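# Move the blue carton from the desk onto the wall shelf

## Task

Take the blue carton that sits on the desk and place it on the wall shelf. Other cartons may be slid along the wall shelf or moved onto the top of the low shelf to free space. When finished, every carton must rest either on the wall shelf or on top of the low shelf, with no carton stacked on another. All cartons must be still, and the robot must hold nothing and touch nothing movable. The robot must not have fallen over or be left leaning.

## Robot and tools

Robot: a Hello Robot Stretch 3 with a single arm. It has a two-wheeled base (0.33 m long, 0.34 m wide), a lift that rides up and down a mast, and a telescoping arm that reaches out to the robot's RIGHT side. The base cannot move sideways, so moving the gripper forward or back means driving the base. Turning in place pivots about the point midway between the drive wheels, 0.05 m behind the front edge. With the arm retracted and the wrist folded, the wrist pokes out up to 0.06 m past the right side and a turn sweeps a 0.28 m radius circle; an unfolded level wrist reaches beyond that.

Frames: the base frame has its origin on the floor between the drive wheels, x forward, y left, z up. hand_pose is reported in the base frame, located where the closed fingertips meet; with all wrist joints at zero its x axis is up, y points back along the arm toward the mast, z toward the rear. The odometry frame is where the base frame was when the scene began. Fingertips are round pads 0.04 m wide.

execute_actions: argument "actions" is a list holding one action (or empty, which only reports state and images). Optional "cameras" lists any of head_camera, nav_camera, wrist_camera, or all; omitted or null means all, [] means none. An action may contain:
- "base": exactly one of {"translate_m": d}, a relative straight drive of d metres from the current position, forward positive, range -1 to 1; or {"rotate_rad": d}, a relative in-place turn, left/counter-clockwise positive, range -3.2 to 3.2.
- "joints": absolute targets keyed by name: lift_m 0 to 1.1 (arm height on mast); arm_m 0 to 0.52 (extension); wrist_yaw_rad -1.345 to 4.42 (0 along the arm, positive toward the front, 3.0 folded over the base); wrist_pitch_rad -1.57 to 0.451 (0 level, negative tips fingers down); wrist_roll_rad -2.911 to 2.911 (0 fingers side by side); gripper_m -0.089 to 0.179 (larger is wider; actual fingertip gap is smaller by 0.007 nearly closed up to 0.025 fully open, and zero under 0.007); head_pan_rad -3.953 to 1.73 (0 forward, positive left, -1.57 looks along the arm); head_tilt_rad -1.53 to 0.419 (negative looks down). Done tolerances: lift and arm ±0.004, yaw and roll ±0.02, pitch ±0.05, gripper ±0.004, head ±0.02.
- "contact_limits": only {"arm_m": effort %}, 1 to 100, stopping the arm motion once its motor effort reaches that value (negative when retracting). Lower is softer; too low stops immediately; values above the maximum are clipped.
Motions in one action start together. Anything omitted may keep pushing toward an earlier target without status saying so. Unknown keys or out-of-range numbers get the whole call rejected. No action runs past 15 s. If a result reports a stop, later movement calls in the same reply are skipped.

wait: "seconds" 0 to 10; nothing new is commanded and state/images come back. zoom_image: "camera" plus "region" [x0, y0, x1, y1] in pixels of that camera's latest full image, at most 504 by 504. finished_scene: "scene" is the number of the current scene; it is final and reports success.

Results: base_status/joint_status give how each motion ended: done, off_target (resting away from target, maybe still pushing), contact_stop, time_out, torque_fault. After the last three the old target is dropped. on_its_own covers uncommanded things; "held at" is the held target, not the position. Arm and lift stop on firm contact and go slack until commanded again; a slack lift may sink under load or keep pressing. Base, wrist and head have no contact stop. A wrist servo overloaded for several seconds shuts off for 10 s. motor_effort is percent of max, positive toward larger joint values, bracketed number is the peak; readings carry fixed bias and noise. Positive wheel effort pushes forward. lidar_m: 12 distances from the base origin, 30 degree sectors, 1st straight ahead then counter-clockwise (4th left, 7th behind, 10th right), '-' for none; plane 0.17 m above floor, range 0.15 to 12 m, blind to clear objects and partly blocked by the robot. wrist_depth_mm and head_depth_mm: 7x7 grids of median depth (45-1000 mm and 280-4000 mm); head grid follows the sideways image. base_odometry is wheel-based (slip counts); heading -3.142 to 3.142, left positive; turned_by_wheels and turned_by_imu give turning since the last result; base_tilt in degrees, forward/right positive, with a few degrees of bias.

Gripping: command gripper_m below the object width; lower squeezes harder, but the stall guard eases off and heavy objects may slip; send a different value to squeeze again. Release by opening at least 0.02 beyond where contact occurred. Readings do not confirm a hold; check images.

Safety: fold or unfold the wrist (yaw to 3.0) only with lift_m between 0.32 and 0.95, wrist_pitch_rad -0.4 and roll near 0; once folded, lift may go down to 0.25. With yaw below -0.4, keep pitch at -0.5 or lower. Fast base motion (0.30 m/s, 1.9 rad/s) needs lift under 0.30, arm under 0.03, yaw above 2.54; otherwise 0.10 m/s and 0.63 rad/s. The robot can tip if the arm pushes an immovable thing with the gripper above about 0.45 m, on a repeated push after a contact_stop, when driving while gripping or hooking something fixed, or when snagging furniture (especially reversing). If tilted, back off in small steps, free the gripper, and drop lift to about 0.2. Avoid drops, slams, hard pushes and knocking cartons over. Occasionally a loose object gets nudged by outside forces. The robot holds its last command while you think.

Each tool is called after "Request:" as name(argument=value, ...), one argument or row to a line, values as JSON.

## Session

Request:
execute_actions(
  actions=[],
)

Scene clock: 0.00 s.
base_odometry: x=+0.000 y=+0.000 heading=+0.000 (m, m, rad; odometry frame)
turned_by_wheels: +0.000 (rad since the last result)
turned_by_imu: +0.000 (rad since the last result)
base_tilt: forward=-0.6 right=+0.1 (deg)
lidar_m: 2.31 2.18 1.98 2.00 1.60 1.46 1.47 1.81 2.30 2.49 2.25 1.99
head_depth_mm: 1916 2129 2144 2173 2180 2183 2044 / 1937 2213 2248 2251 2255 2272 2060 / 1921 2300 2344 2341 2351 2372 2047 / 1934 2403 2421 2444 2475 2494 2049 / 1917 2514 2537 2566 2580 2584 2069 / 1923 2621 2659 2684 2709 2681 2061 / 1925 2750 2819 2797 2831 2828 2064
base_status: not commanded
joint_positions: lift_m=+0.306 arm_m=+0.002 wrist_yaw_rad=+3.112 wrist_pitch_rad=-0.395 wrist_roll_rad=+0.015 gripper_m=+0.037 head_pan_rad=-0.019 head_tilt_rad=+0.009
joint_status: not commanded
motor_effort: left_wheel=+0 right_wheel=+0 lift_m=+32 arm_m=+0 wrist_yaw_rad=-1 wrist_pitch_rad=+7 wrist_roll_rad=+0 gripper_m=+0 head_pan_rad=+0 head_tilt_rad=+1 (%)
hand_pose: x=-0.0145 y=+0.0803 z=+0.3243 quat_wxyz=(+0.150, +0.700, +0.127, +0.686) (m; base frame)
wrist_depth_mm: - - - - - - - / - - - - - - - / - - - - - - - / 814 810 - 839 836 840 848 / 646 648 652 653 671 671 667 / 543 541 557 544 573 557 553 / 464 477 - - 456 469 470
pictures: head_camera (sideways: a quarter turn clockwise sets it upright), nav_camera (sideways: a quarter turn counterclockwise sets it upright), wrist_camera
Images, in order (width x height): head_camera 896x504, nav_camera 672x504, wrist_camera 644x364.

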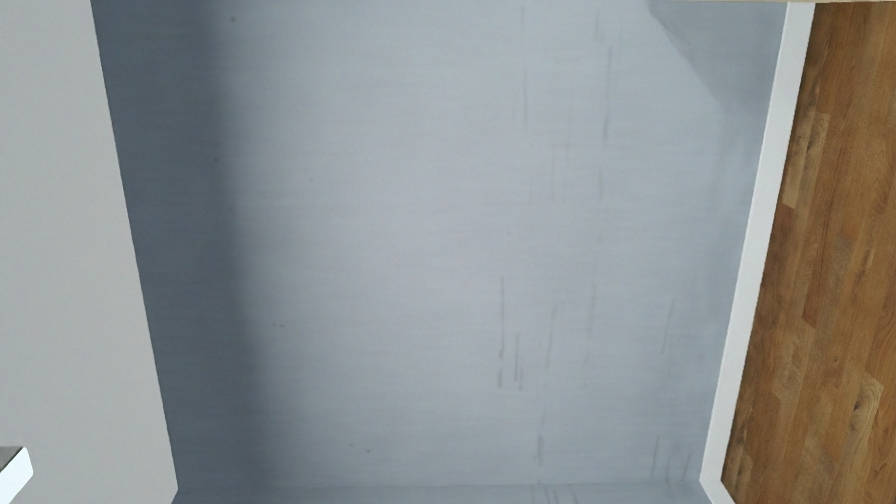

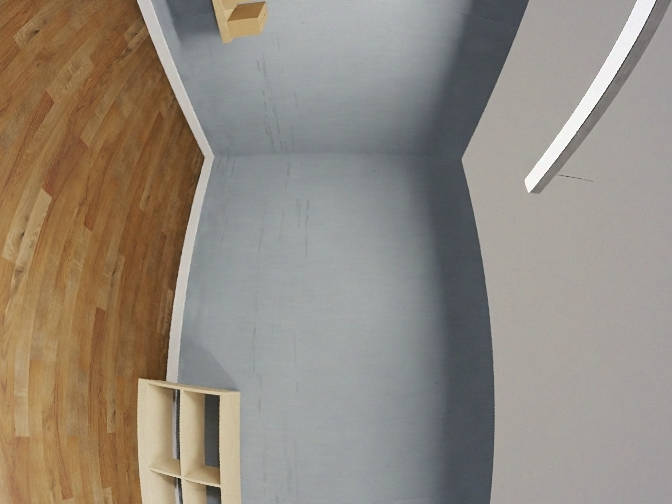

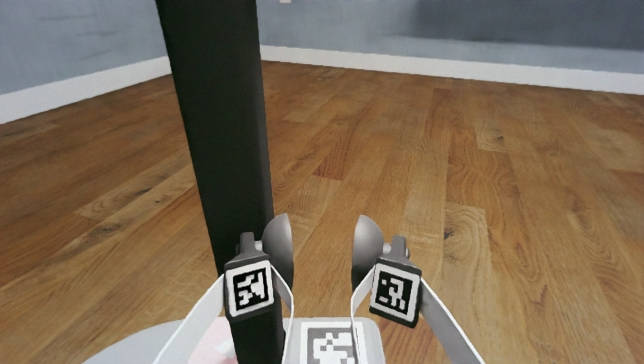

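Request:
execute_actions(
  actions=[
    {"joints":{"head_pan_rad":0.95,"head_tilt_rad":-0.3,"lift_m":0.27}},
  ],
  cameras=["head_camera","nav_camera"],
)

Request:
execute_actions(
  actions=[
    {"joints":{"head_pan_rad":-1.5}},
  ],
  cameras=["nav_camera"],
)

Request:
execute_actions(
  actions=[
    {"joints":{"head_pan_rad":-3.2}},
  ],
  cameras=["head_camera","nav_camera"],
)

Scene clock: 1.60 s.
base_odometry: x=+0.000 y=+0.000 heading=+0.000 (m, m, rad; odometry frame)
turned_by_wheels: +0.000 (rad since the last result)
turned_by_imu: +0.000 (rad since the last result)
base_tilt: forward=-0.7 right=+0.1 (deg)
lidar_m: 2.31 2.18 1.99 2.00 1.60 1.46 1.47 1.81 2.30 2.49 2.25 1.99
head_depth_mm: 1905 2053 2200 2374 2499 1830 1444 / 1860 1987 2125 2268 2392 1857 1447 / 1811 1926 2077 1988 2347 1838 1452 / 1765 1879 1999 1950 2291 1834 1441 / 1729 1829 1950 1910 2214 1854 1447 / 1677 1785 1899 1962 2166 1836 1445 / 1640 1735 1837 1923 2099 1832 1446
base_status: not commanded
joint_positions: lift_m=+0.271 arm_m=+0.002 wrist_yaw_rad=+3.112 wrist_pitch_rad=-0.395 wrist_roll_rad=+0.015 gripper_m=+0.037 head_pan_rad=+0.943 head_tilt_rad=-0.296
joint_status: all done
motor_effort: left_wheel=-1(0) right_wheel=+0(0) lift_m=+14(25) arm_m=+0(0) wrist_yaw_rad=+0(0) wrist_pitch_rad=+8(8) wrist_roll_rad=+0(0) gripper_m=-1(0) head_pan_rad=+2(50) head_tilt_rad=-2(22) (%)
hand_pose: x=-0.0145 y=+0.0802 z=+0.2884 quat_wxyz=(+0.150, +0.700, +0.128, +0.686) (m; base frame)
wrist_depth_mm: - - - - - - - / - - - - - - - / - - - - - - - / 749 752 - 760 774 778 771 / 595 598 594 605 609 611 614 / 497 496 - 521 519 509 513 / 434 - - - 419 432 436
pictures: head_camera (sideways: a quarter turn clockwise sets it upright), nav_camera (sideways: a quarter turn counterclockwise sets it upright)
Images, in order (width x height): head_camera 896x504, nav_camera 672x504.

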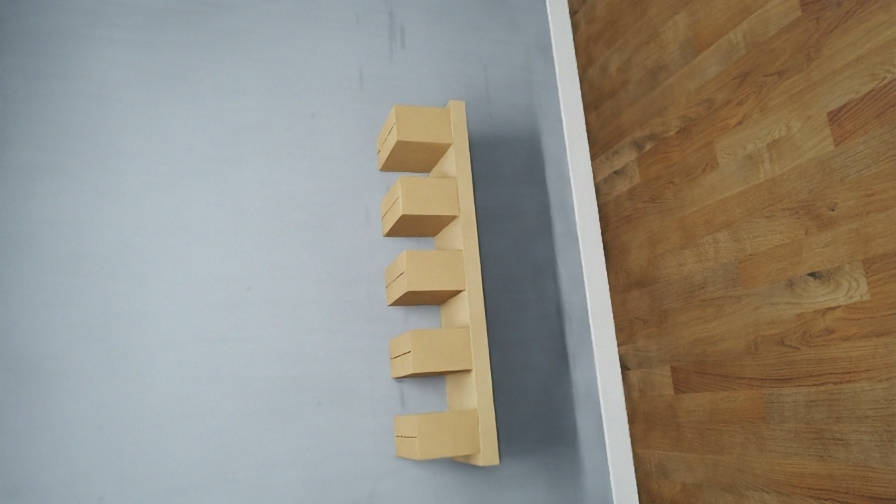

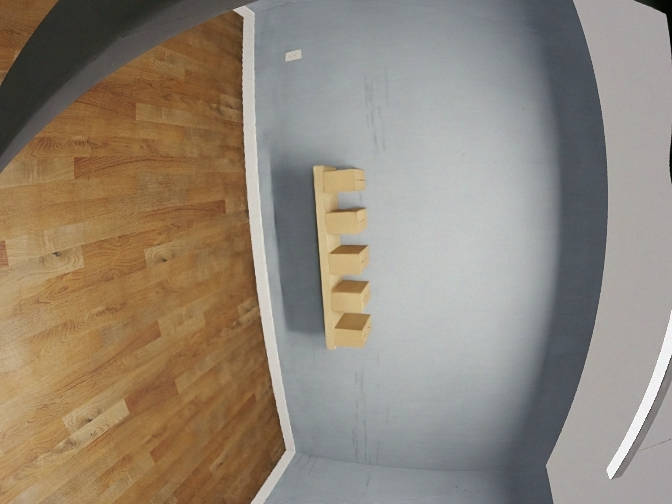

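Scene clock: 3.23 s.
base_odometry: x=+0.000 y=+0.000 heading=+0.000 (m, m, rad; odometry frame)
turned_by_wheels: +0.000 (rad since the last result)
turned_by_imu: +0.000 (rad since the last result)
base_tilt: forward=-0.7 right=+0.1 (deg)
lidar_m: 2.30 2.18 1.99 2.00 1.60 1.46 1.47 1.81 2.30 2.48 2.25 1.99
head_depth_mm: 2337 2455 2596 2727 2530 1835 1441 / 2449 2570 2741 2914 2516 1844 1443 / 2554 2724 2900 3050 2537 1837 1439 / 2688 2830 3034 3260 2515 1848 1437 / 2810 3044 3245 3434 2528 1836 1451 / 3008 3158 3370 3522 2537 1845 1445 / 2829 2954 3052 3181 2537 1842 1441
base_status: not commanded
joint_positions: lift_m=+0.271 arm_m=+0.002 wrist_yaw_rad=+3.112 wrist_pitch_rad=-0.395 wrist_roll_rad=+0.015 gripper_m=+0.037 head_pan_rad=-1.493 head_tilt_rad=-0.296
joint_status: all done
motor_effort: left_wheel=-1(0) right_wheel=+0(1) lift_m=+14(15) arm_m=+0(0) wrist_yaw_rad=-1(1) wrist_pitch_rad=+8(8) wrist_roll_rad=+0(0) gripper_m=+1(0) head_pan_rad=-4(51) head_tilt_rad=-1(1) (%)
hand_pose: x=-0.0145 y=+0.0802 z=+0.2884 quat_wxyz=(+0.150, +0.700, +0.128, +0.686) (m; base frame)
wrist_depth_mm: - - - - - - - / - - - - - - - / - - - - - - - / 742 753 - 760 769 782 791 / 597 598 602 605 612 613 618 / 497 498 - 521 524 507 505 / 437 - - - 419 435 435
pictures: nav_camera (sideways: a quarter turn counterclockwise sets it upright)
Images, in order (width x height): nav_camera 672x504.

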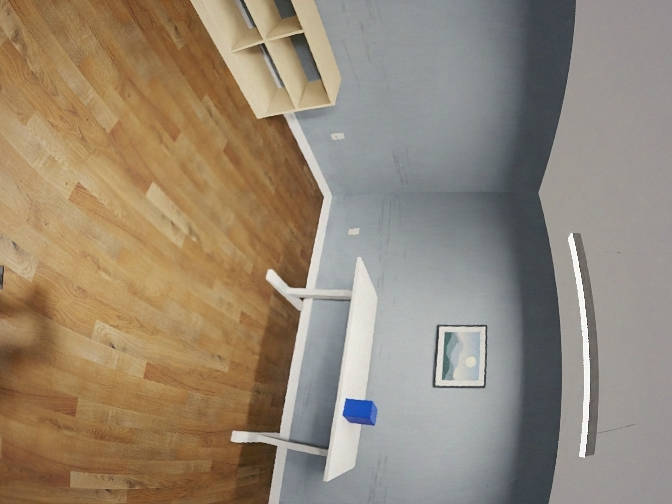

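Scene clock: 4.57 s.
base_odometry: x=+0.000 y=+0.000 heading=+0.000 (m, m, rad; odometry frame)
turned_by_wheels: +0.000 (rad since the last result)
turned_by_imu: +0.000 (rad since the last result)
base_tilt: forward=-0.7 right=+0.1 (deg)
lidar_m: 2.31 2.18 1.98 2.01 1.60 1.46 1.47 1.82 2.30 2.49 2.26 2.00
head_depth_mm: 1196 1265 1342 1431 1525 1639 1432 / 1231 1307 1402 1477 1590 1686 1438 / 1275 1351 1439 1550 1669 1749 1437 / 1317 1404 1499 1608 1742 1810 1443 / 1367 1462 1571 1680 1813 1835 1445 / 1429 1523 1632 1764 1910 1831 1444 / 1470 1588 1682 1823 1989 1841 1443
base_status: not commanded
joint_positions: lift_m=+0.271 arm_m=+0.002 wrist_yaw_rad=+3.112 wrist_pitch_rad=-0.395 wrist_roll_rad=+0.015 gripper_m=+0.037 head_pan_rad=-3.193 head_tilt_rad=-0.296
joint_status: all done
motor_effort: left_wheel=+0(0) right_wheel=+0(1) lift_m=+15(14) arm_m=-1(0) wrist_yaw_rad=+0(0) wrist_pitch_rad=+8(8) wrist_roll_rad=+0(0) gripper_m=+1(1) head_pan_rad=-5(51) head_tilt_rad=-2(1) (%)
hand_pose: x=-0.0145 y=+0.0802 z=+0.2884 quat_wxyz=(+0.150, +0.700, +0.128, +0.686) (m; base frame)
wrist_depth_mm: - - - - - - - / - - - - - - - / - - - - - - - / 747 751 - 767 768 778 771 / 598 601 602 603 615 619 614 / 495 499 - 525 526 509 514 / 437 - - - 418 435 437
pictures: head_camera (sideways: a quarter turn clockwise sets it upright), nav_camera (sideways: a quarter turn counterclockwise sets it upright)
Images, in order (width x height): head_camera 896x504, nav_camera 672x504.

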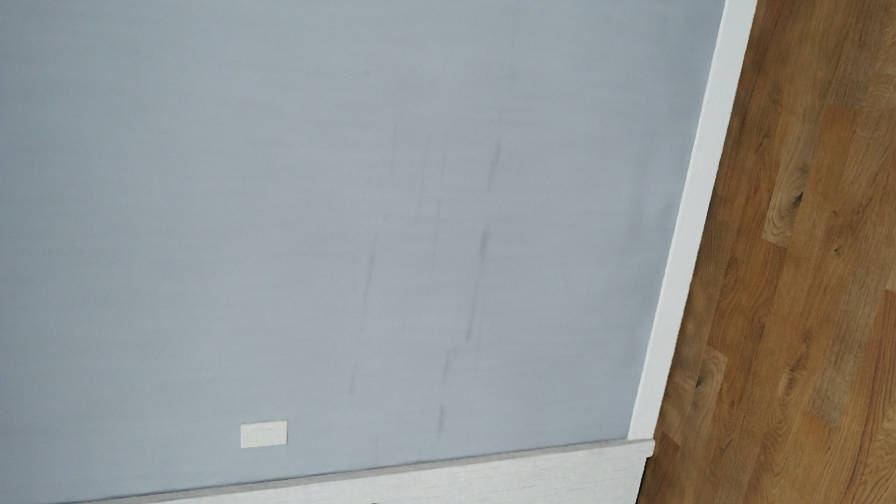

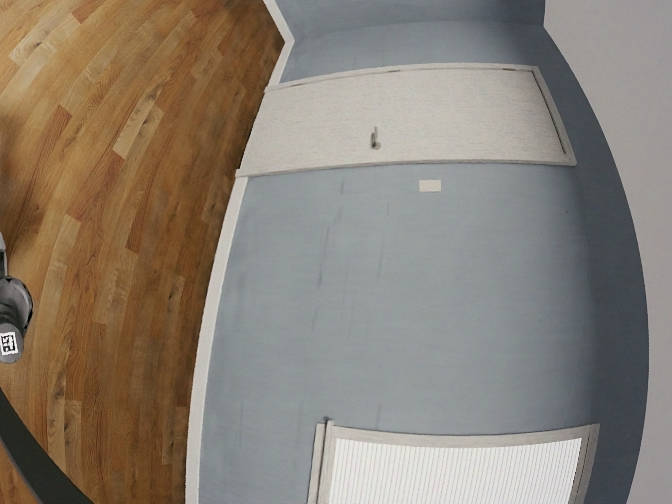

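Request:
execute_actions(
  actions=[
    {"base":{"rotate_rad":0.965},"joints":{"head_pan_rad":-1.57,"head_tilt_rad":-0.6}},
  ],
  cameras=[],
)

Request:
execute_actions(
  actions=[
    {"base":{"translate_m":1.0}},
  ],
  cameras=[],
)

Request:
execute_actions(
  actions=[
    {"base":{"translate_m":0.24}},
  ],
  cameras=[],
)

Request:
execute_actions(
  actions=[
    {"base":{"rotate_rad":1.815}},
  ],
  cameras=[],
)

Request:
execute_actions(
  actions=[
    {"joints":{"lift_m":0.66,"gripper_m":0.0}},
  ],
  cameras=[],
)

Request:
execute_actions(
  actions=[
    {"joints":{"wrist_yaw_rad":0}},
  ],
  cameras=[],
)

Request:
execute_actions(
  actions=[
    {"joints":{"wrist_pitch_rad":0}},
  ],
)

Scene clock: 7.87 s.
base_odometry: x=+0.000 y=+0.000 heading=+0.965 (m, m, rad; odometry frame)
turned_by_wheels: +0.965 (rad since the last result)
turned_by_imu: +0.975 (rad since the last result)
base_tilt: forward=-0.7 right=+0.1 (deg)
lidar_m: 1.98 1.99 1.67 1.46 1.46 1.71 2.30 2.49 2.26 1.88 2.29 2.26
head_depth_mm: 2149 2362 2448 2202 1716 1403 1189 / 2086 2257 2506 2200 1711 1416 1194 / 2041 2223 2374 2210 1725 1410 1193 / 1982 2195 2385 2199 1717 1410 1193 / 1953 2138 2352 2195 1719 1421 1192 / 1908 2109 2368 2216 1742 1407 1196 / 1856 2060 2329 2211 1718 1414 1201
base_status: done
joint_positions: lift_m=+0.271 arm_m=+0.002 wrist_yaw_rad=+3.112 wrist_pitch_rad=-0.395 wrist_roll_rad=+0.015 gripper_m=+0.037 head_pan_rad=-1.577 head_tilt_rad=-0.593
joint_status: all done
motor_effort: left_wheel=-2(7) right_wheel=+2(8) lift_m=+14(14) arm_m=-1(1) wrist_yaw_rad=+0(1) wrist_pitch_rad=+8(8) wrist_roll_rad=+0(0) gripper_m=-1(0) head_pan_rad=+3(51) head_tilt_rad=-4(27) (%)
hand_pose: x=-0.0145 y=+0.0802 z=+0.2884 quat_wxyz=(+0.150, +0.700, +0.128, +0.686) (m; base frame)
wrist_depth_mm: - - - - - - - / - - - - - - - / - - - - - - - / 755 748 - 764 777 772 774 / 597 595 599 610 612 612 612 / 494 501 - 517 522 505 508 / 438 - - - 420 436 436
pictures: none
No camera images: the call's "cameras" was empty. Leave "cameras" out to get every camera's image.

Scene clock: 12.97 s.
base_odometry: x=+0.570 y=+0.822 heading=+0.965 (m, m, rad; odometry frame)
turned_by_wheels: +0.000 (rad since the last result)
turned_by_imu: +0.003 (rad since the last result)
base_tilt: forward=-0.7 right=+0.1 (deg)
lidar_m: 1.01 1.01 1.19 1.69 1.70 1.99 3.59 3.34 1.94 2.05 1.94 1.15
head_depth_mm: 1909 2110 2109 2199 1715 1406 1193 / 1870 2089 2290 2196 1721 1413 1191 / 1826 2057 2329 2196 1726 1416 1194 / 1792 1995 2269 2183 1718 1408 1194 / 1748 1945 2202 2198 1726 1411 1198 / 1720 1902 2130 2203 1728 1411 1195 / 1677 1856 2079 2211 1727 1419 1200
base_status: done
joint_positions: lift_m=+0.271 arm_m=+0.002 wrist_yaw_rad=+3.112 wrist_pitch_rad=-0.395 wrist_roll_rad=+0.015 gripper_m=+0.037 head_pan_rad=-1.577 head_tilt_rad=-0.593
joint_status: not commanded
motor_effort: left_wheel=-2(5) right_wheel=+2(9) lift_m=+14(15) arm_m=-1(1) wrist_yaw_rad=+0(0) wrist_pitch_rad=+8(8) wrist_roll_rad=+0(0) gripper_m=+0(0) head_pan_rad=+4(4) head_tilt_rad=-4(3) (%)
hand_pose: x=-0.0145 y=+0.0802 z=+0.2883 quat_wxyz=(+0.150, +0.700, +0.128, +0.686) (m; base frame)
wrist_depth_mm: - - - - - - 905 / - - - - - - 936 / - - - - - - 939 / 744 741 - 765 772 778 784 / 597 595 601 605 613 613 608 / 498 497 - 521 529 508 512 / 438 - - - 419 432 436
pictures: none
No camera images: the call's "cameras" was empty. Leave "cameras" out to get every camera's image.

Scene clock: 15.37 s.
base_odometry: x=+0.706 y=+1.019 heading=+0.965 (m, m, rad; odometry frame)
turned_by_wheels: +0.000 (rad since the last result)
turned_by_imu: +0.001 (rad since the last result)
base_tilt: forward=-0.7 right=+0.1 (deg)
lidar_m: 0.78 0.78 0.92 1.65 1.75 2.07 3.52 3.55 2.02 2.00 1.49 0.89
head_depth_mm: 1856 2080 2274 2199 1720 1409 1192 / 1814 2052 2338 2208 1726 1417 1195 / 1775 1988 2258 2196 1726 1412 1195 / 1740 1944 2207 2205 1724 1413 1200 / 1695 1888 2145 2191 1738 1413 1195 / 1665 1846 2071 2192 1731 1407 1198 / 1622 1800 2020 2178 1724 1410 1193
base_status: done
joint_positions: lift_m=+0.271 arm_m=+0.002 wrist_yaw_rad=+3.112 wrist_pitch_rad=-0.395 wrist_roll_rad=+0.015 gripper_m=+0.037 head_pan_rad=-1.577 head_tilt_rad=-0.593
joint_status: not commanded
motor_effort: left_wheel=-2(9) right_wheel=+1(7) lift_m=+15(14) arm_m=+0(0) wrist_yaw_rad=+0(1) wrist_pitch_rad=+8(8) wrist_roll_rad=-1(0) gripper_m=+0(1) head_pan_rad=+3(4) head_tilt_rad=-2(2) (%)
hand_pose: x=-0.0145 y=+0.0801 z=+0.2883 quat_wxyz=(+0.150, +0.700, +0.128, +0.686) (m; base frame)
wrist_depth_mm: - - - - - 945 714 / - - - - - 972 734 / - - - - - 935 723 / 749 749 - 762 770 779 722 / 596 597 599 609 606 618 610 / 499 498 - 516 526 507 511 / 436 - - - 420 434 435
pictures: none
No camera images: the call's "cameras" was empty. Leave "cameras" out to get every camera's image.

Scene clock: 17.70 s.
base_odometry: x=+0.706 y=+1.019 heading=+2.780 (m, m, rad; odometry frame)
turned_by_wheels: +1.815 (rad since the last result)
turned_by_imu: +1.830 (rad since the last result)
base_tilt: forward=-0.7 right=+0.0 (deg)
lidar_m: 1.75 1.83 2.52 3.50 2.45 2.03 2.00 1.09 0.81 0.78 0.81 1.13
head_depth_mm: 624 696 791 853 803 1300 1189 / 626 699 793 856 720 1301 1196 / 629 702 793 819 720 1313 1191 / 630 706 796 916 857 1313 1196 / 630 707 800 789 728 1308 1197 / 633 707 800 868 748 1313 1193 / 633 708 802 858 806 1307 1194
base_status: done
joint_positions: lift_m=+0.271 arm_m=+0.002 wrist_yaw_rad=+3.112 wrist_pitch_rad=-0.395 wrist_roll_rad=+0.015 gripper_m=+0.037 head_pan_rad=-1.577 head_tilt_rad=-0.593
joint_status: not commanded
motor_effort: left_wheel=-2(7) right_wheel=+2(8) lift_m=+15(15) arm_m=+0(0) wrist_yaw_rad=+0(1) wrist_pitch_rad=+8(8) wrist_roll_rad=+0(0) gripper_m=+2(1) head_pan_rad=+2(3) head_tilt_rad=-4(3) (%)
hand_pose: x=-0.0145 y=+0.0801 z=+0.2883 quat_wxyz=(+0.150, +0.700, +0.128, +0.686) (m; base frame)
wrist_depth_mm: - - - - - - - / - - - - - - - / - - - - - - - / 742 752 - 756 773 775 772 / 593 602 598 606 605 615 616 / 496 502 - 518 523 506 515 / 434 - - - 423 436 436
pictures: none
No camera images: the call's "cameras" was empty. Leave "cameras" out to get every camera's image.

Scene clock: 22.07 s.
base_odometry: x=+0.706 y=+1.019 heading=+2.780 (m, m, rad; odometry frame)
turned_by_wheels: +0.000 (rad since the last result)
turned_by_imu: +0.001 (rad since the last result)
base_tilt: forward=-0.7 right=+0.1 (deg)
lidar_m: 1.75 1.82 2.52 3.54 2.44 2.03 2.00 1.09 0.81 0.78 0.81 1.12
head_depth_mm: 624 699 791 853 804 1301 1192 / 628 700 793 856 719 1305 1194 / 628 703 795 820 720 1309 1192 / 628 703 795 917 855 1313 1190 / 631 705 797 786 729 1314 1197 / 633 708 801 867 748 1306 1197 / 634 709 802 859 806 1311 1194
base_status: not commanded
joint_positions: lift_m=+0.659 arm_m=+0.002 wrist_yaw_rad=+3.112 wrist_pitch_rad=-0.396 wrist_roll_rad=+0.015 gripper_m=+0.000 head_pan_rad=-1.577 head_tilt_rad=-0.593
joint_status: all done
motor_effort: left_wheel=-2(2) right_wheel=+2(2) lift_m=+44(47) arm_m=+0(0) wrist_yaw_rad=+0(1) wrist_pitch_rad=+8(8) wrist_roll_rad=+0(0) gripper_m=-3(90) head_pan_rad=+3(3) head_tilt_rad=-2(3) (%)
hand_pose: x=-0.0145 y=+0.0801 z=+0.6772 quat_wxyz=(+0.151, +0.700, +0.128, +0.686) (m; base frame)
wrist_depth_mm: - - - - - - - / - - - - - - - / - - - - - - - / - - - - - - - / - - - - - - - / 965 966 965 - - - - / 824 820 840 838 820 833 842
pictures: none
No camera images: the call's "cameras" was empty. Leave "cameras" out to get every camera's image.

Scene clock: 24.60 s.
base_odometry: x=+0.706 y=+1.019 heading=+2.780 (m, m, rad; odometry frame)
turned_by_wheels: +0.000 (rad since the last result)
turned_by_imu: +0.000 (rad since the last result)
base_tilt: forward=-0.7 right=+0.1 (deg)
lidar_m: 1.75 1.83 2.53 3.52 2.44 2.03 2.00 1.09 0.81 0.78 0.81 1.12
head_depth_mm: 624 698 788 852 805 1300 1195 / 625 700 793 858 718 1307 1196 / 628 703 796 821 720 1309 1207 / 630 704 798 919 855 1293 1225 / 631 706 800 786 727 1315 1194 / 632 707 802 868 747 1310 1196 / 633 708 803 857 807 1310 1197
base_status: not commanded
joint_positions: lift_m=+0.659 arm_m=+0.002 wrist_yaw_rad=+0.002 wrist_pitch_rad=-0.396 wrist_roll_rad=+0.015 gripper_m=+0.000 head_pan_rad=-1.577 head_tilt_rad=-0.593
joint_status: all done
motor_effort: left_wheel=-2(2) right_wheel=+2(2) lift_m=+43(44) arm_m=-1(0) wrist_yaw_rad=-2(3) wrist_pitch_rad=+8(8) wrist_roll_rad=+0(0) gripper_m=-2(2) head_pan_rad=+4(3) head_tilt_rad=-3(3) (%)
hand_pose: x=-0.0210 y=-0.3741 z=+0.6772 quat_wxyz=(+0.688, +0.139, -0.698, -0.140) (m; base frame)
wrist_depth_mm: 340 250 271 468 244 247 299 / 356 272 279 495 267 368 299 / 348 295 307 367 290 364 296 / 324 320 318 317 311 316 307 / 704 691 685 659 668 670 661 / 784 787 781 - 749 745 737 / 822 821 824 808 818 808 794
pictures: none
No camera images: the call's "cameras" was empty. Leave "cameras" out to get every camera's image.

Scene clock: 25.60 s.
base_odometry: x=+0.706 y=+1.019 heading=+2.780 (m, m, rad; odometry frame)
turned_by_wheels: +0.000 (rad since the last result)
turned_by_imu: +0.000 (rad since the last result)
base_tilt: forward=-0.7 right=+0.1 (deg)
lidar_m: 1.75 1.82 2.52 3.52 2.44 2.03 2.00 1.09 0.80 0.78 0.81 1.12
head_depth_mm: 625 698 791 855 805 1297 1191 / 627 700 791 857 718 1303 1193 / 628 702 793 821 722 1305 1207 / 630 707 797 914 858 1310 1215 / 632 707 800 787 727 1315 1194 / 633 707 800 865 748 1315 1190 / 633 710 804 858 806 1307 1195
base_status: not commanded
joint_positions: lift_m=+0.659 arm_m=+0.002 wrist_yaw_rad=+0.002 wrist_pitch_rad=-0.022 wrist_roll_rad=+0.015 gripper_m=+0.000 head_pan_rad=-1.577 head_tilt_rad=-0.593
joint_status: all done
motor_effort: left_wheel=-2(2) right_wheel=+1(2) lift_m=+43(43) arm_m=+0(0) wrist_yaw_rad=-2(2) wrist_pitch_rad=+11(11) wrist_roll_rad=+0(0) gripper_m=-2(3) head_pan_rad=+4(4) head_tilt_rad=-3(2) (%)
hand_pose: x=-0.0209 y=-0.4026 z=+0.7684 quat_wxyz=(+0.702, +0.009, -0.712, -0.007) (m; base frame)
wrist_depth_mm: 504 500 494 489 491 487 484 / 517 516 513 510 506 504 495 / 405 348 406 519 514 510 502 / 368 288 290 533 283 390 296 / 366 297 300 543 292 388 294 / 345 307 304 - 300 362 300 / 313 311 311 308 307 304 304
pictures: head_camera (sideways: a quarter turn clockwise sets it upright), nav_camera (sideways: a quarter turn counterclockwise sets it upright), wrist_camera
Images, in order (width x height): head_camera 896x504, nav_camera 672x504, wrist_camera 644x364.

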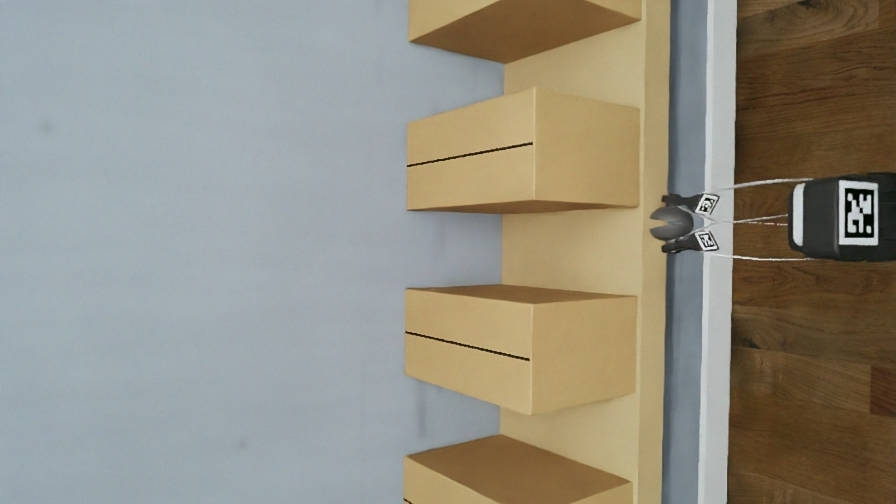

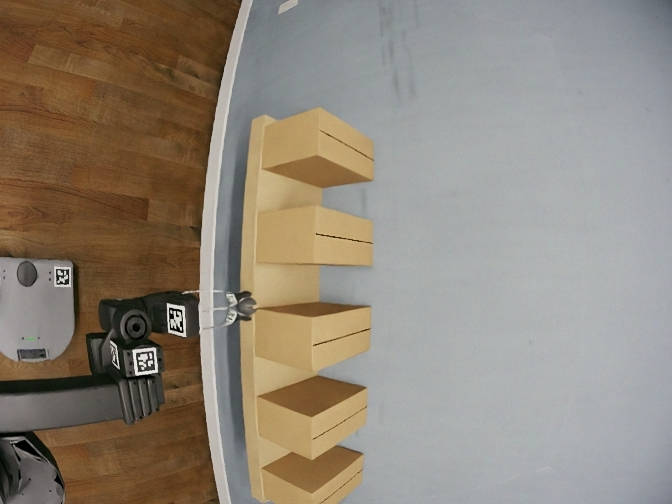

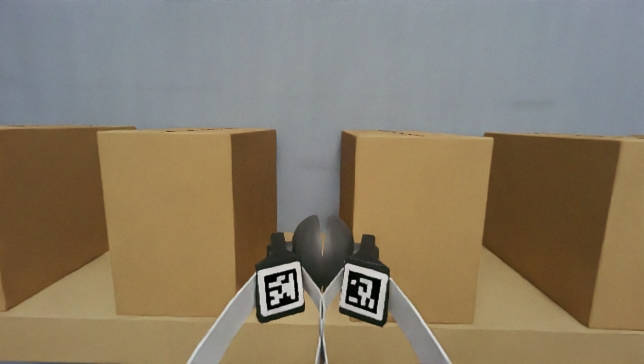

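Request:
execute_actions(
  actions=[
    {"base":{"translate_m":0.025},"joints":{"lift_m":0.635,"arm_m":0.23}},
  ],
)

Request:
execute_actions(
  actions=[
    {"base":{"translate_m":-0.11}},
  ],
  cameras=["head_camera"],
)

Request:
execute_actions(
  actions=[
    {"base":{"translate_m":0.21}},
  ],
  cameras=["head_camera","nav_camera"],
)

Scene clock: 30.80 s.
base_odometry: x=+0.683 y=+1.028 heading=+2.779 (m, m, rad; odometry frame)
turned_by_wheels: +0.000 (rad since the last result)
turned_by_imu: +0.001 (rad since the last result)
base_tilt: forward=-0.7 right=+0.1 (deg)
lidar_m: 1.72 1.80 2.48 3.51 2.47 2.05 2.03 1.09 0.81 0.78 0.81 1.12
head_depth_mm: 625 699 789 867 825 1298 1192 / 627 699 794 787 701 - 1170 / 627 703 793 858 704 - 1193 / 631 705 798 898 831 1304 1199 / 631 707 797 788 707 1313 1195 / 633 707 801 906 806 1306 1192 / 635 710 800 822 757 1304 1198
base_status: done
joint_positions: lift_m=+0.636 arm_m=+0.230 wrist_yaw_rad=+0.001 wrist_pitch_rad=-0.021 wrist_roll_rad=+0.015 gripper_m=+0.000 head_pan_rad=-1.577 head_tilt_rad=-0.593
joint_status: all done
motor_effort: left_wheel=-2(3) right_wheel=+2(6) lift_m=+14(33) arm_m=+2(1) wrist_yaw_rad=-1(2) wrist_pitch_rad=+11(11) wrist_roll_rad=+0(0) gripper_m=-2(2) head_pan_rad=+4(4) head_tilt_rad=-3(3) (%)
hand_pose: x=-0.0212 y=-0.6303 z=+0.7449 quat_wxyz=(+0.702, +0.008, -0.712, -0.007) (m; base frame)
wrist_depth_mm: 290 289 287 286 284 283 281 / - 113 294 293 291 118 62 / - 98 189 303 187 92 61 / - 98 190 311 185 92 61 / - 98 192 318 183 91 61 / - 99 170 - 159 91 61 / - 100 226 248 208 91 61
pictures: head_camera (sideways: a quarter turn clockwise sets it upright), nav_camera (sideways: a quarter turn counterclockwise sets it upright), wrist_camera
Images, in order (width x height): head_camera 896x504, nav_camera 672x504, wrist_camera 644x364.

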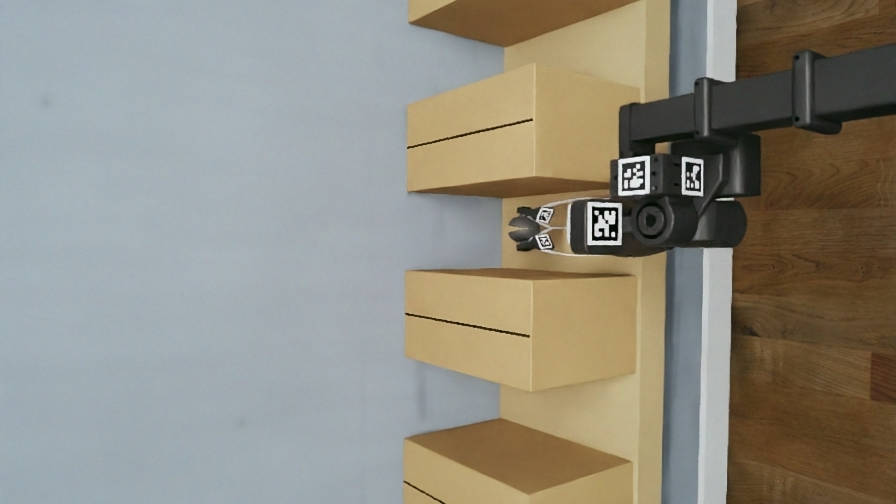

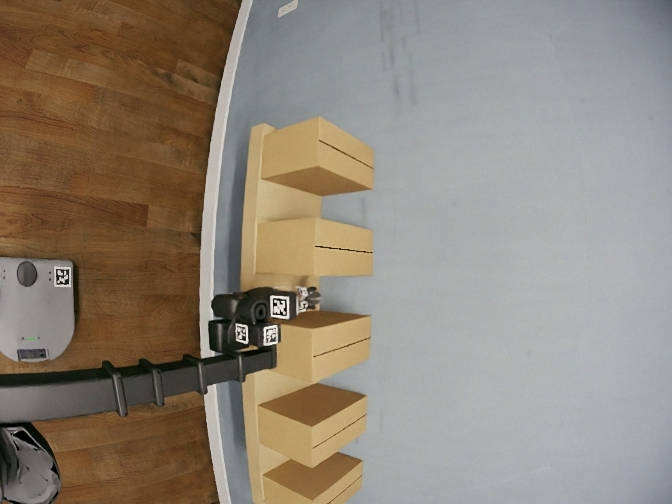

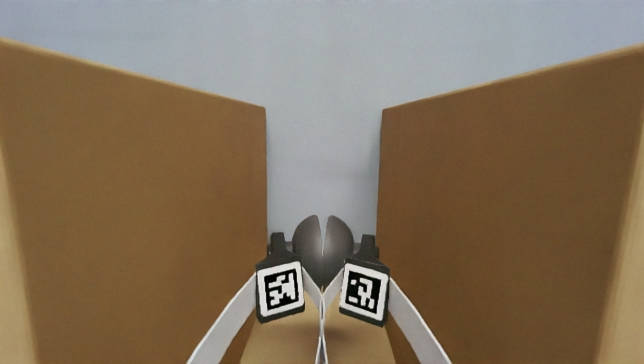

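Scene clock: 33.20 s.
base_odometry: x=+0.786 y=+0.989 heading=+2.779 (m, m, rad; odometry frame)
turned_by_wheels: +0.000 (rad since the last result)
turned_by_imu: +0.000 (rad since the last result)
base_tilt: forward=-0.7 right=+0.1 (deg)
lidar_m: 1.83 1.91 2.65 3.56 2.39 1.97 1.92 1.09 0.80 0.78 0.81 1.12
head_depth_mm: 625 696 788 787 697 1295 1194 / 625 699 790 796 713 - 1166 / 626 701 792 805 683 - 1199 / 628 703 795 916 884 1307 1195 / 628 705 797 897 855 1311 1194 / 632 706 799 787 727 1316 1196 / 632 706 801 868 728 1312 1189
base_status: done
joint_positions: lift_m=+0.636 arm_m=+0.230 wrist_yaw_rad=+0.001 wrist_pitch_rad=-0.021 wrist_roll_rad=+0.015 gripper_m=+0.000 head_pan_rad=-1.577 head_tilt_rad=-0.593
joint_status: not commanded
motor_effort: left_wheel=-1(6) right_wheel=+1(4) lift_m=+14(14) arm_m=+2(2) wrist_yaw_rad=-1(0) wrist_pitch_rad=+11(11) wrist_roll_rad=+0(0) gripper_m=-3(2) head_pan_rad=+3(4) head_tilt_rad=-2(4) (%)
hand_pose: x=-0.0212 y=-0.6303 z=+0.7449 quat_wxyz=(+0.702, +0.008, -0.712, -0.007) (m; base frame)
wrist_depth_mm: 289 289 286 285 283 282 277 / 295 295 294 292 288 58 49 / 200 282 304 299 109 58 50 / 200 284 309 307 109 58 52 / 202 284 320 316 108 58 53 / 203 286 325 - 96 58 55 / 203 245 248 243 122 58 57
pictures: head_camera (sideways: a quarter turn clockwise sets it upright)
Images, in order (width x height): head_camera 896x504.

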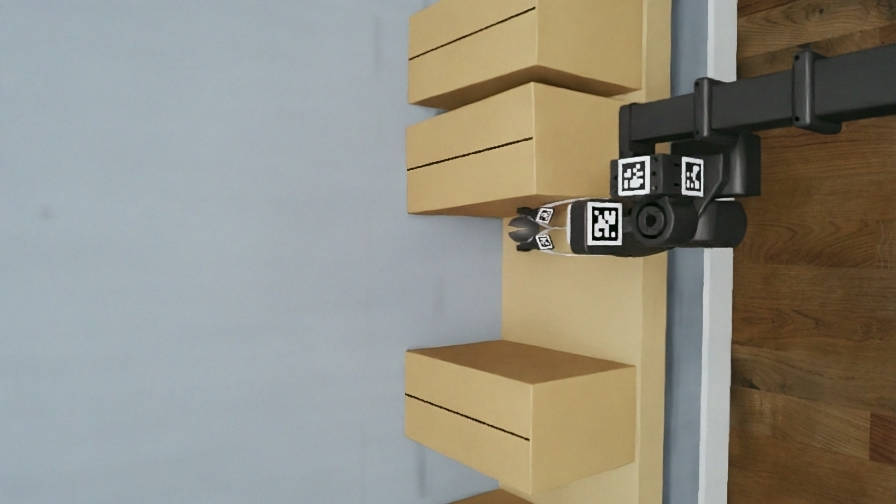

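Scene clock: 36.57 s.
base_odometry: x=+0.589 y=+1.063 heading=+2.779 (m, m, rad; odometry frame)
turned_by_wheels: +0.000 (rad since the last result)
turned_by_imu: +0.000 (rad since the last result)
base_tilt: forward=-0.7 right=+0.1 (deg)
lidar_m: 1.62 1.69 2.34 3.49 2.53 2.13 2.13 1.09 0.81 0.78 0.81 1.12
head_depth_mm: 626 700 791 830 782 1297 1192 / 628 702 794 912 855 - 1167 / 629 703 795 915 883 - 1194 / 629 705 799 854 726 1313 1195 / 632 708 801 788 713 1305 1193 / 635 709 802 823 755 1309 1198 / 635 712 805 855 716 1307 1192
base_status: done
joint_positions: lift_m=+0.636 arm_m=+0.230 wrist_yaw_rad=-0.001 wrist_pitch_rad=-0.021 wrist_roll_rad=+0.015 gripper_m=+0.000 head_pan_rad=-1.577 head_tilt_rad=-0.593
joint_status: not commanded
motor_effort: left_wheel=-2(4) right_wheel=+2(5) lift_m=+14(14) arm_m=+3(2) wrist_yaw_rad=+0(1) wrist_pitch_rad=+11(11) wrist_roll_rad=+0(0) gripper_m=-2(2) head_pan_rad=+3(4) head_tilt_rad=-3(3) (%)
hand_pose: x=-0.0217 y=-0.6303 z=+0.7449 quat_wxyz=(+0.702, +0.007, -0.712, -0.008) (m; base frame)
wrist_depth_mm: 290 289 288 287 285 285 282 / - 61 293 295 293 293 291 / - 62 106 301 302 299 284 / - 62 108 312 311 310 272 / - 63 109 318 321 316 271 / - 61 99 - 325 325 270 / - 63 127 243 250 254 247
pictures: head_camera (sideways: a quarter turn clockwise sets it upright), nav_camera (sideways: a quarter turn counterclockwise sets it upright)
Images, in order (width x height): head_camera 896x504, nav_camera 672x504.

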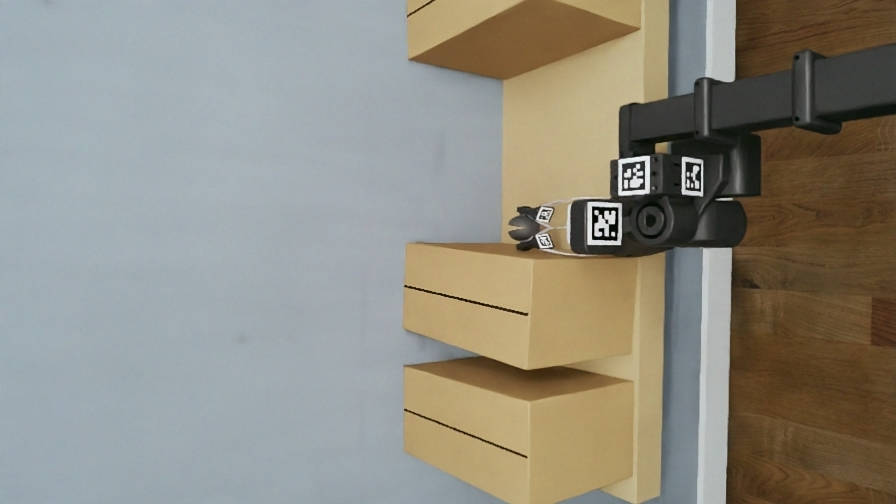

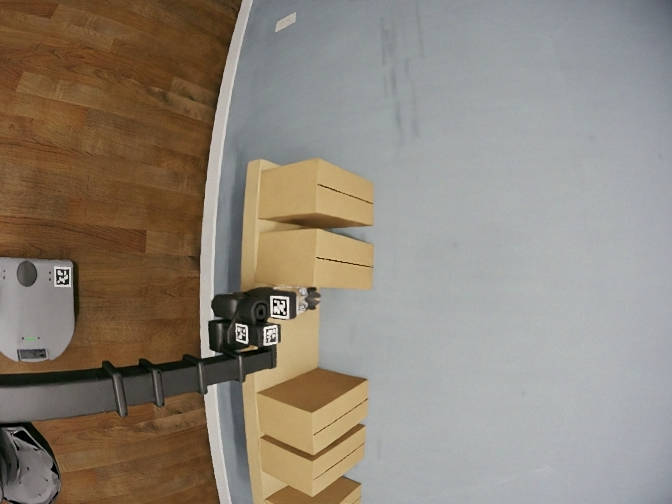

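Request:
execute_actions(
  actions=[
    {"base":{"translate_m":-0.02},"joints":{"arm_m":0}},
  ],
  cameras=[],
)

Request:
execute_actions(
  actions=[
    {"base":{"rotate_rad":1.45},"joints":{"wrist_pitch_rad":-0.4,"wrist_yaw_rad":3.0,"lift_m":0.4,"head_pan_rad":0,"head_tilt_rad":-0.4}},
  ],
  cameras=[],
)

Request:
execute_actions(
  actions=[
    {"joints":{"lift_m":0.28}},
  ],
  cameras=[],
)

Request:
execute_actions(
  actions=[
    {"base":{"translate_m":1}},
  ],
  cameras=[],
)

Request:
execute_actions(
  actions=[
    {"base":{"translate_m":1}},
  ],
  cameras=["head_camera"],
)

Scene clock: 40.17 s.
base_odometry: x=+0.608 y=+1.056 heading=+2.779 (m, m, rad; odometry frame)
turned_by_wheels: +0.000 (rad since the last result)
turned_by_imu: +0.001 (rad since the last result)
base_tilt: forward=-0.7 right=+0.1 (deg)
lidar_m: 1.64 1.71 2.37 3.52 2.50 2.11 2.11 1.09 0.81 0.78 0.81 1.13
head_depth_mm: 627 700 792 820 737 1302 1196 / 627 701 793 894 854 1307 1197 / 629 704 796 918 854 1310 1218 / 630 706 799 879 830 1308 1243 / 631 706 801 788 711 1309 1199 / 633 708 801 857 738 1305 1192 / 634 712 804 789 714 1309 1196
base_status: done
joint_positions: lift_m=+0.636 arm_m=+0.002 wrist_yaw_rad=-0.001 wrist_pitch_rad=-0.021 wrist_roll_rad=+0.015 gripper_m=+0.000 head_pan_rad=-1.577 head_tilt_rad=-0.593
joint_status: all done
joint sent to its limit — the command would take arm_m past its lower limit, so that joint was sent only as far as its limit.
motor_effort: left_wheel=-2(6) right_wheel=+2(3) lift_m=+14(14) arm_m=-2(2) wrist_yaw_rad=-1(0) wrist_pitch_rad=+11(11) wrist_roll_rad=+0(0) gripper_m=-2(2) head_pan_rad=+4(4) head_tilt_rad=-3(4) (%)
hand_pose: x=-0.0216 y=-0.4030 z=+0.7449 quat_wxyz=(+0.702, +0.007, -0.712, -0.008) (m; base frame)
wrist_depth_mm: 504 499 499 494 491 490 487 / 521 513 514 508 509 504 499 / 281 288 282 520 520 405 276 / 291 294 288 533 538 381 282 / 298 304 298 533 490 377 289 / 304 306 305 - 334 334 299 / 312 311 309 307 306 303 303
pictures: none
No camera images: the call's "cameras" was empty. Leave "cameras" out to get every camera's image.

Scene clock: 43.40 s.
base_odometry: x=+0.608 y=+1.056 heading=-2.054 (m, m, rad; odometry frame)
turned_by_wheels: +1.450 (rad since the last result)
turned_by_imu: +1.469 (rad since the last result)
base_tilt: forward=-0.6 right=+0.1 (deg)
lidar_m: 3.50 2.98 2.11 2.11 1.24 0.83 0.78 0.79 1.02 1.64 1.67 2.14
head_depth_mm: 3507 3731 3857 3030 2124 1636 1325 / 3506 3758 - 3039 2117 1638 1323 / 3444 3771 - 3050 2134 1641 1327 / 3396 3697 3982 3070 2106 1636 1327 / 3391 3688 - 3056 2139 1634 1327 / 3341 3676 3951 3048 2129 1637 1322 / 3351 3607 3899 3041 2124 1630 1324
base_status: done
joint_positions: lift_m=+0.401 arm_m=+0.002 wrist_yaw_rad=+2.998 wrist_pitch_rad=-0.414 wrist_roll_rad=+0.015 gripper_m=+0.000 head_pan_rad=-0.007 head_tilt_rad=-0.408
joint_status: all done
motor_effort: left_wheel=-2(6) right_wheel=+2(5) lift_m=+14(14) arm_m=-2(4) wrist_yaw_rad=+0(6) wrist_pitch_rad=+7(10) wrist_roll_rad=+0(0) gripper_m=-3(2) head_pan_rad=+4(53) head_tilt_rad=+5(19) (%)
hand_pose: x=+0.0110 y=+0.0753 z=+0.4141 quat_wxyz=(+0.196, +0.706, +0.094, +0.675) (m; base frame)
wrist_depth_mm: - - - - - - - / - - - - - - - / - - - - - - - / 944 951 964 967 965 - - / 772 766 806 809 786 778 794 / 637 636 - - 641 653 658 / 548 548 554 557 560 559 565
pictures: none
No camera images: the call's "cameras" was empty. Leave "cameras" out to get every camera's image.

Scene clock: 45.33 s.
base_odometry: x=+0.608 y=+1.056 heading=-2.054 (m, m, rad; odometry frame)
turned_by_wheels: +0.000 (rad since the last result)
turned_by_imu: +0.000 (rad since the last result)
base_tilt: forward=-0.6 right=+0.1 (deg)
lidar_m: 3.50 2.99 2.11 2.11 1.23 0.84 0.78 0.79 1.01 1.64 1.67 2.13
head_depth_mm: 3515 3764 3874 3022 2129 1636 1322 / 3553 3801 - 3066 2134 1631 1316 / 3466 3745 - 3014 2134 1633 1328 / 3438 3727 3987 3057 2135 1629 1326 / 3406 3674 - 3079 2138 1642 1326 / 3370 3669 3960 3039 2115 1637 1327 / 3359 3620 3929 3030 2128 1637 1332
base_status: not commanded
joint_positions: lift_m=+0.281 arm_m=+0.002 wrist_yaw_rad=+2.998 wrist_pitch_rad=-0.415 wrist_roll_rad=+0.015 gripper_m=+0.000 head_pan_rad=-0.007 head_tilt_rad=-0.408
joint_status: all done
motor_effort: left_wheel=-2(2) right_wheel=+2(2) lift_m=+14(15) arm_m=-2(3) wrist_yaw_rad=+0(1) wrist_pitch_rad=+8(8) wrist_roll_rad=-1(0) gripper_m=-2(3) head_pan_rad=+4(3) head_tilt_rad=+5(5) (%)
hand_pose: x=+0.0109 y=+0.0753 z=+0.2940 quat_wxyz=(+0.196, +0.706, +0.094, +0.674) (m; base frame)
wrist_depth_mm: - - - - - - - / - - - - - - - / 965 - - - - - - / 743 741 743 754 757 771 773 / 592 600 625 624 601 617 607 / 499 502 - - 506 511 509 / 439 - - - 433 438 439
pictures: none
No camera images: the call's "cameras" was empty. Leave "cameras" out to get every camera's image.

Scene clock: 50.43 s.
base_odometry: x=+0.143 y=+0.171 heading=-2.054 (m, m, rad; odometry frame)
turned_by_wheels: +0.000 (rad since the last result)
turned_by_imu: +0.003 (rad since the last result)
base_tilt: forward=-0.7 right=+0.1 (deg)
lidar_m: 2.52 2.65 1.99 1.81 2.24 1.90 1.78 1.81 1.66 1.55 1.57 2.01
head_depth_mm: 2630 2819 3085 3053 2126 1628 1317 / 2590 2824 3070 3054 2137 1639 1326 / 2569 2790 2991 3056 2143 1635 1327 / 2544 2763 2693 2879 2126 1637 1323 / 2512 2739 2640 3061 2127 1635 1334 / 2489 2709 2841 3059 2134 1633 1329 / 2470 2663 2812 3053 2131 1633 1321
base_status: done
joint_positions: lift_m=+0.281 arm_m=+0.002 wrist_yaw_rad=+2.999 wrist_pitch_rad=-0.415 wrist_roll_rad=+0.015 gripper_m=+0.000 head_pan_rad=-0.007 head_tilt_rad=-0.407
joint_status: not commanded
motor_effort: left_wheel=-2(4) right_wheel=+2(9) lift_m=+15(14) arm_m=-2(2) wrist_yaw_rad=+0(1) wrist_pitch_rad=+8(8) wrist_roll_rad=+0(0) gripper_m=-2(2) head_pan_rad=+3(3) head_tilt_rad=+4(4) (%)
hand_pose: x=+0.0108 y=+0.0753 z=+0.2940 quat_wxyz=(+0.196, +0.706, +0.094, +0.675) (m; base frame)
wrist_depth_mm: - - - - - - - / - - - - - - - / 968 - - - - - - / 743 738 744 749 754 759 768 / 599 589 620 629 609 611 613 / 499 496 - - 509 512 510 / 440 - - - 435 435 441
pictures: none
No camera images: the call's "cameras" was empty. Leave "cameras" out to get every camera's image.

Scene clock: 55.53 s.
base_odometry: x=-0.322 y=-0.714 heading=-2.054 (m, m, rad; odometry frame)
turned_by_wheels: +0.000 (rad since the last result)
turned_by_imu: +0.003 (rad since the last result)
base_tilt: forward=-0.7 right=+0.1 (deg)
lidar_m: 1.51 1.78 2.46 1.90 2.33 2.96 2.78 2.29 1.55 1.46 1.47 1.86
head_depth_mm: 1714 1843 2037 2252 2142 1629 1319 / 1703 1840 2023 2175 2127 1633 1328 / 1682 1835 1962 1539 1956 1635 1328 / 1678 1801 1942 1541 2141 1633 1326 / 1660 1794 1895 1356 2127 1635 1327 / 1648 1775 1914 1444 2142 1637 1328 / 1608 1767 1889 1440 2139 1640 1327
base_status: done
joint_positions: lift_m=+0.281 arm_m=+0.002 wrist_yaw_rad=+2.999 wrist_pitch_rad=-0.415 wrist_roll_rad=+0.015 gripper_m=+0.000 head_pan_rad=-0.007 head_tilt_rad=-0.407
joint_status: not commanded
motor_effort: left_wheel=-2(5) right_wheel=+2(10) lift_m=+15(15) arm_m=-3(3) wrist_yaw_rad=+1(1) wrist_pitch_rad=+8(8) wrist_roll_rad=+0(0) gripper_m=-3(2) head_pan_rad=+3(3) head_tilt_rad=+4(5) (%)
hand_pose: x=+0.0108 y=+0.0753 z=+0.2940 quat_wxyz=(+0.196, +0.706, +0.094, +0.675) (m; base frame)
wrist_depth_mm: - - - - - - - / - - - - - - - / 985 - - - - - - / 733 749 741 748 761 764 775 / 598 593 620 626 610 618 616 / 497 497 - - 509 509 511 / 437 - - - 435 436 442
pictures: head_camera (sideways: a quarter turn clockwise sets it upright)
Images, in order (width x height): head_camera 896x504.

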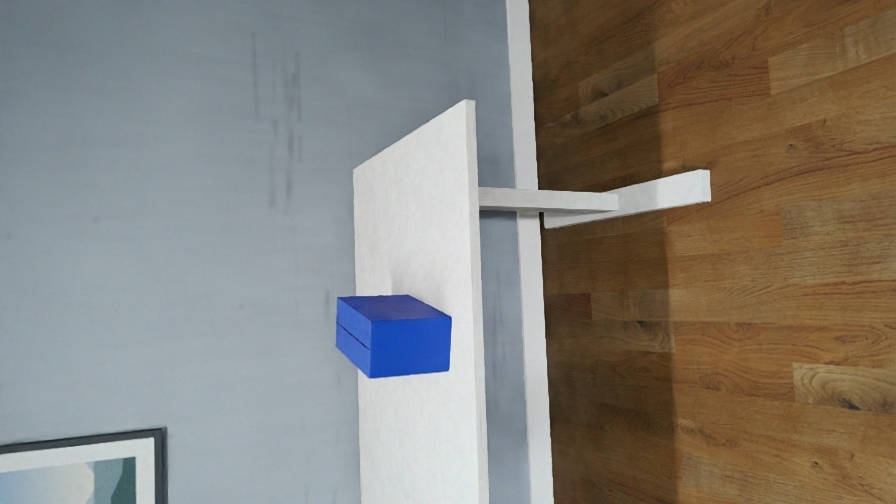

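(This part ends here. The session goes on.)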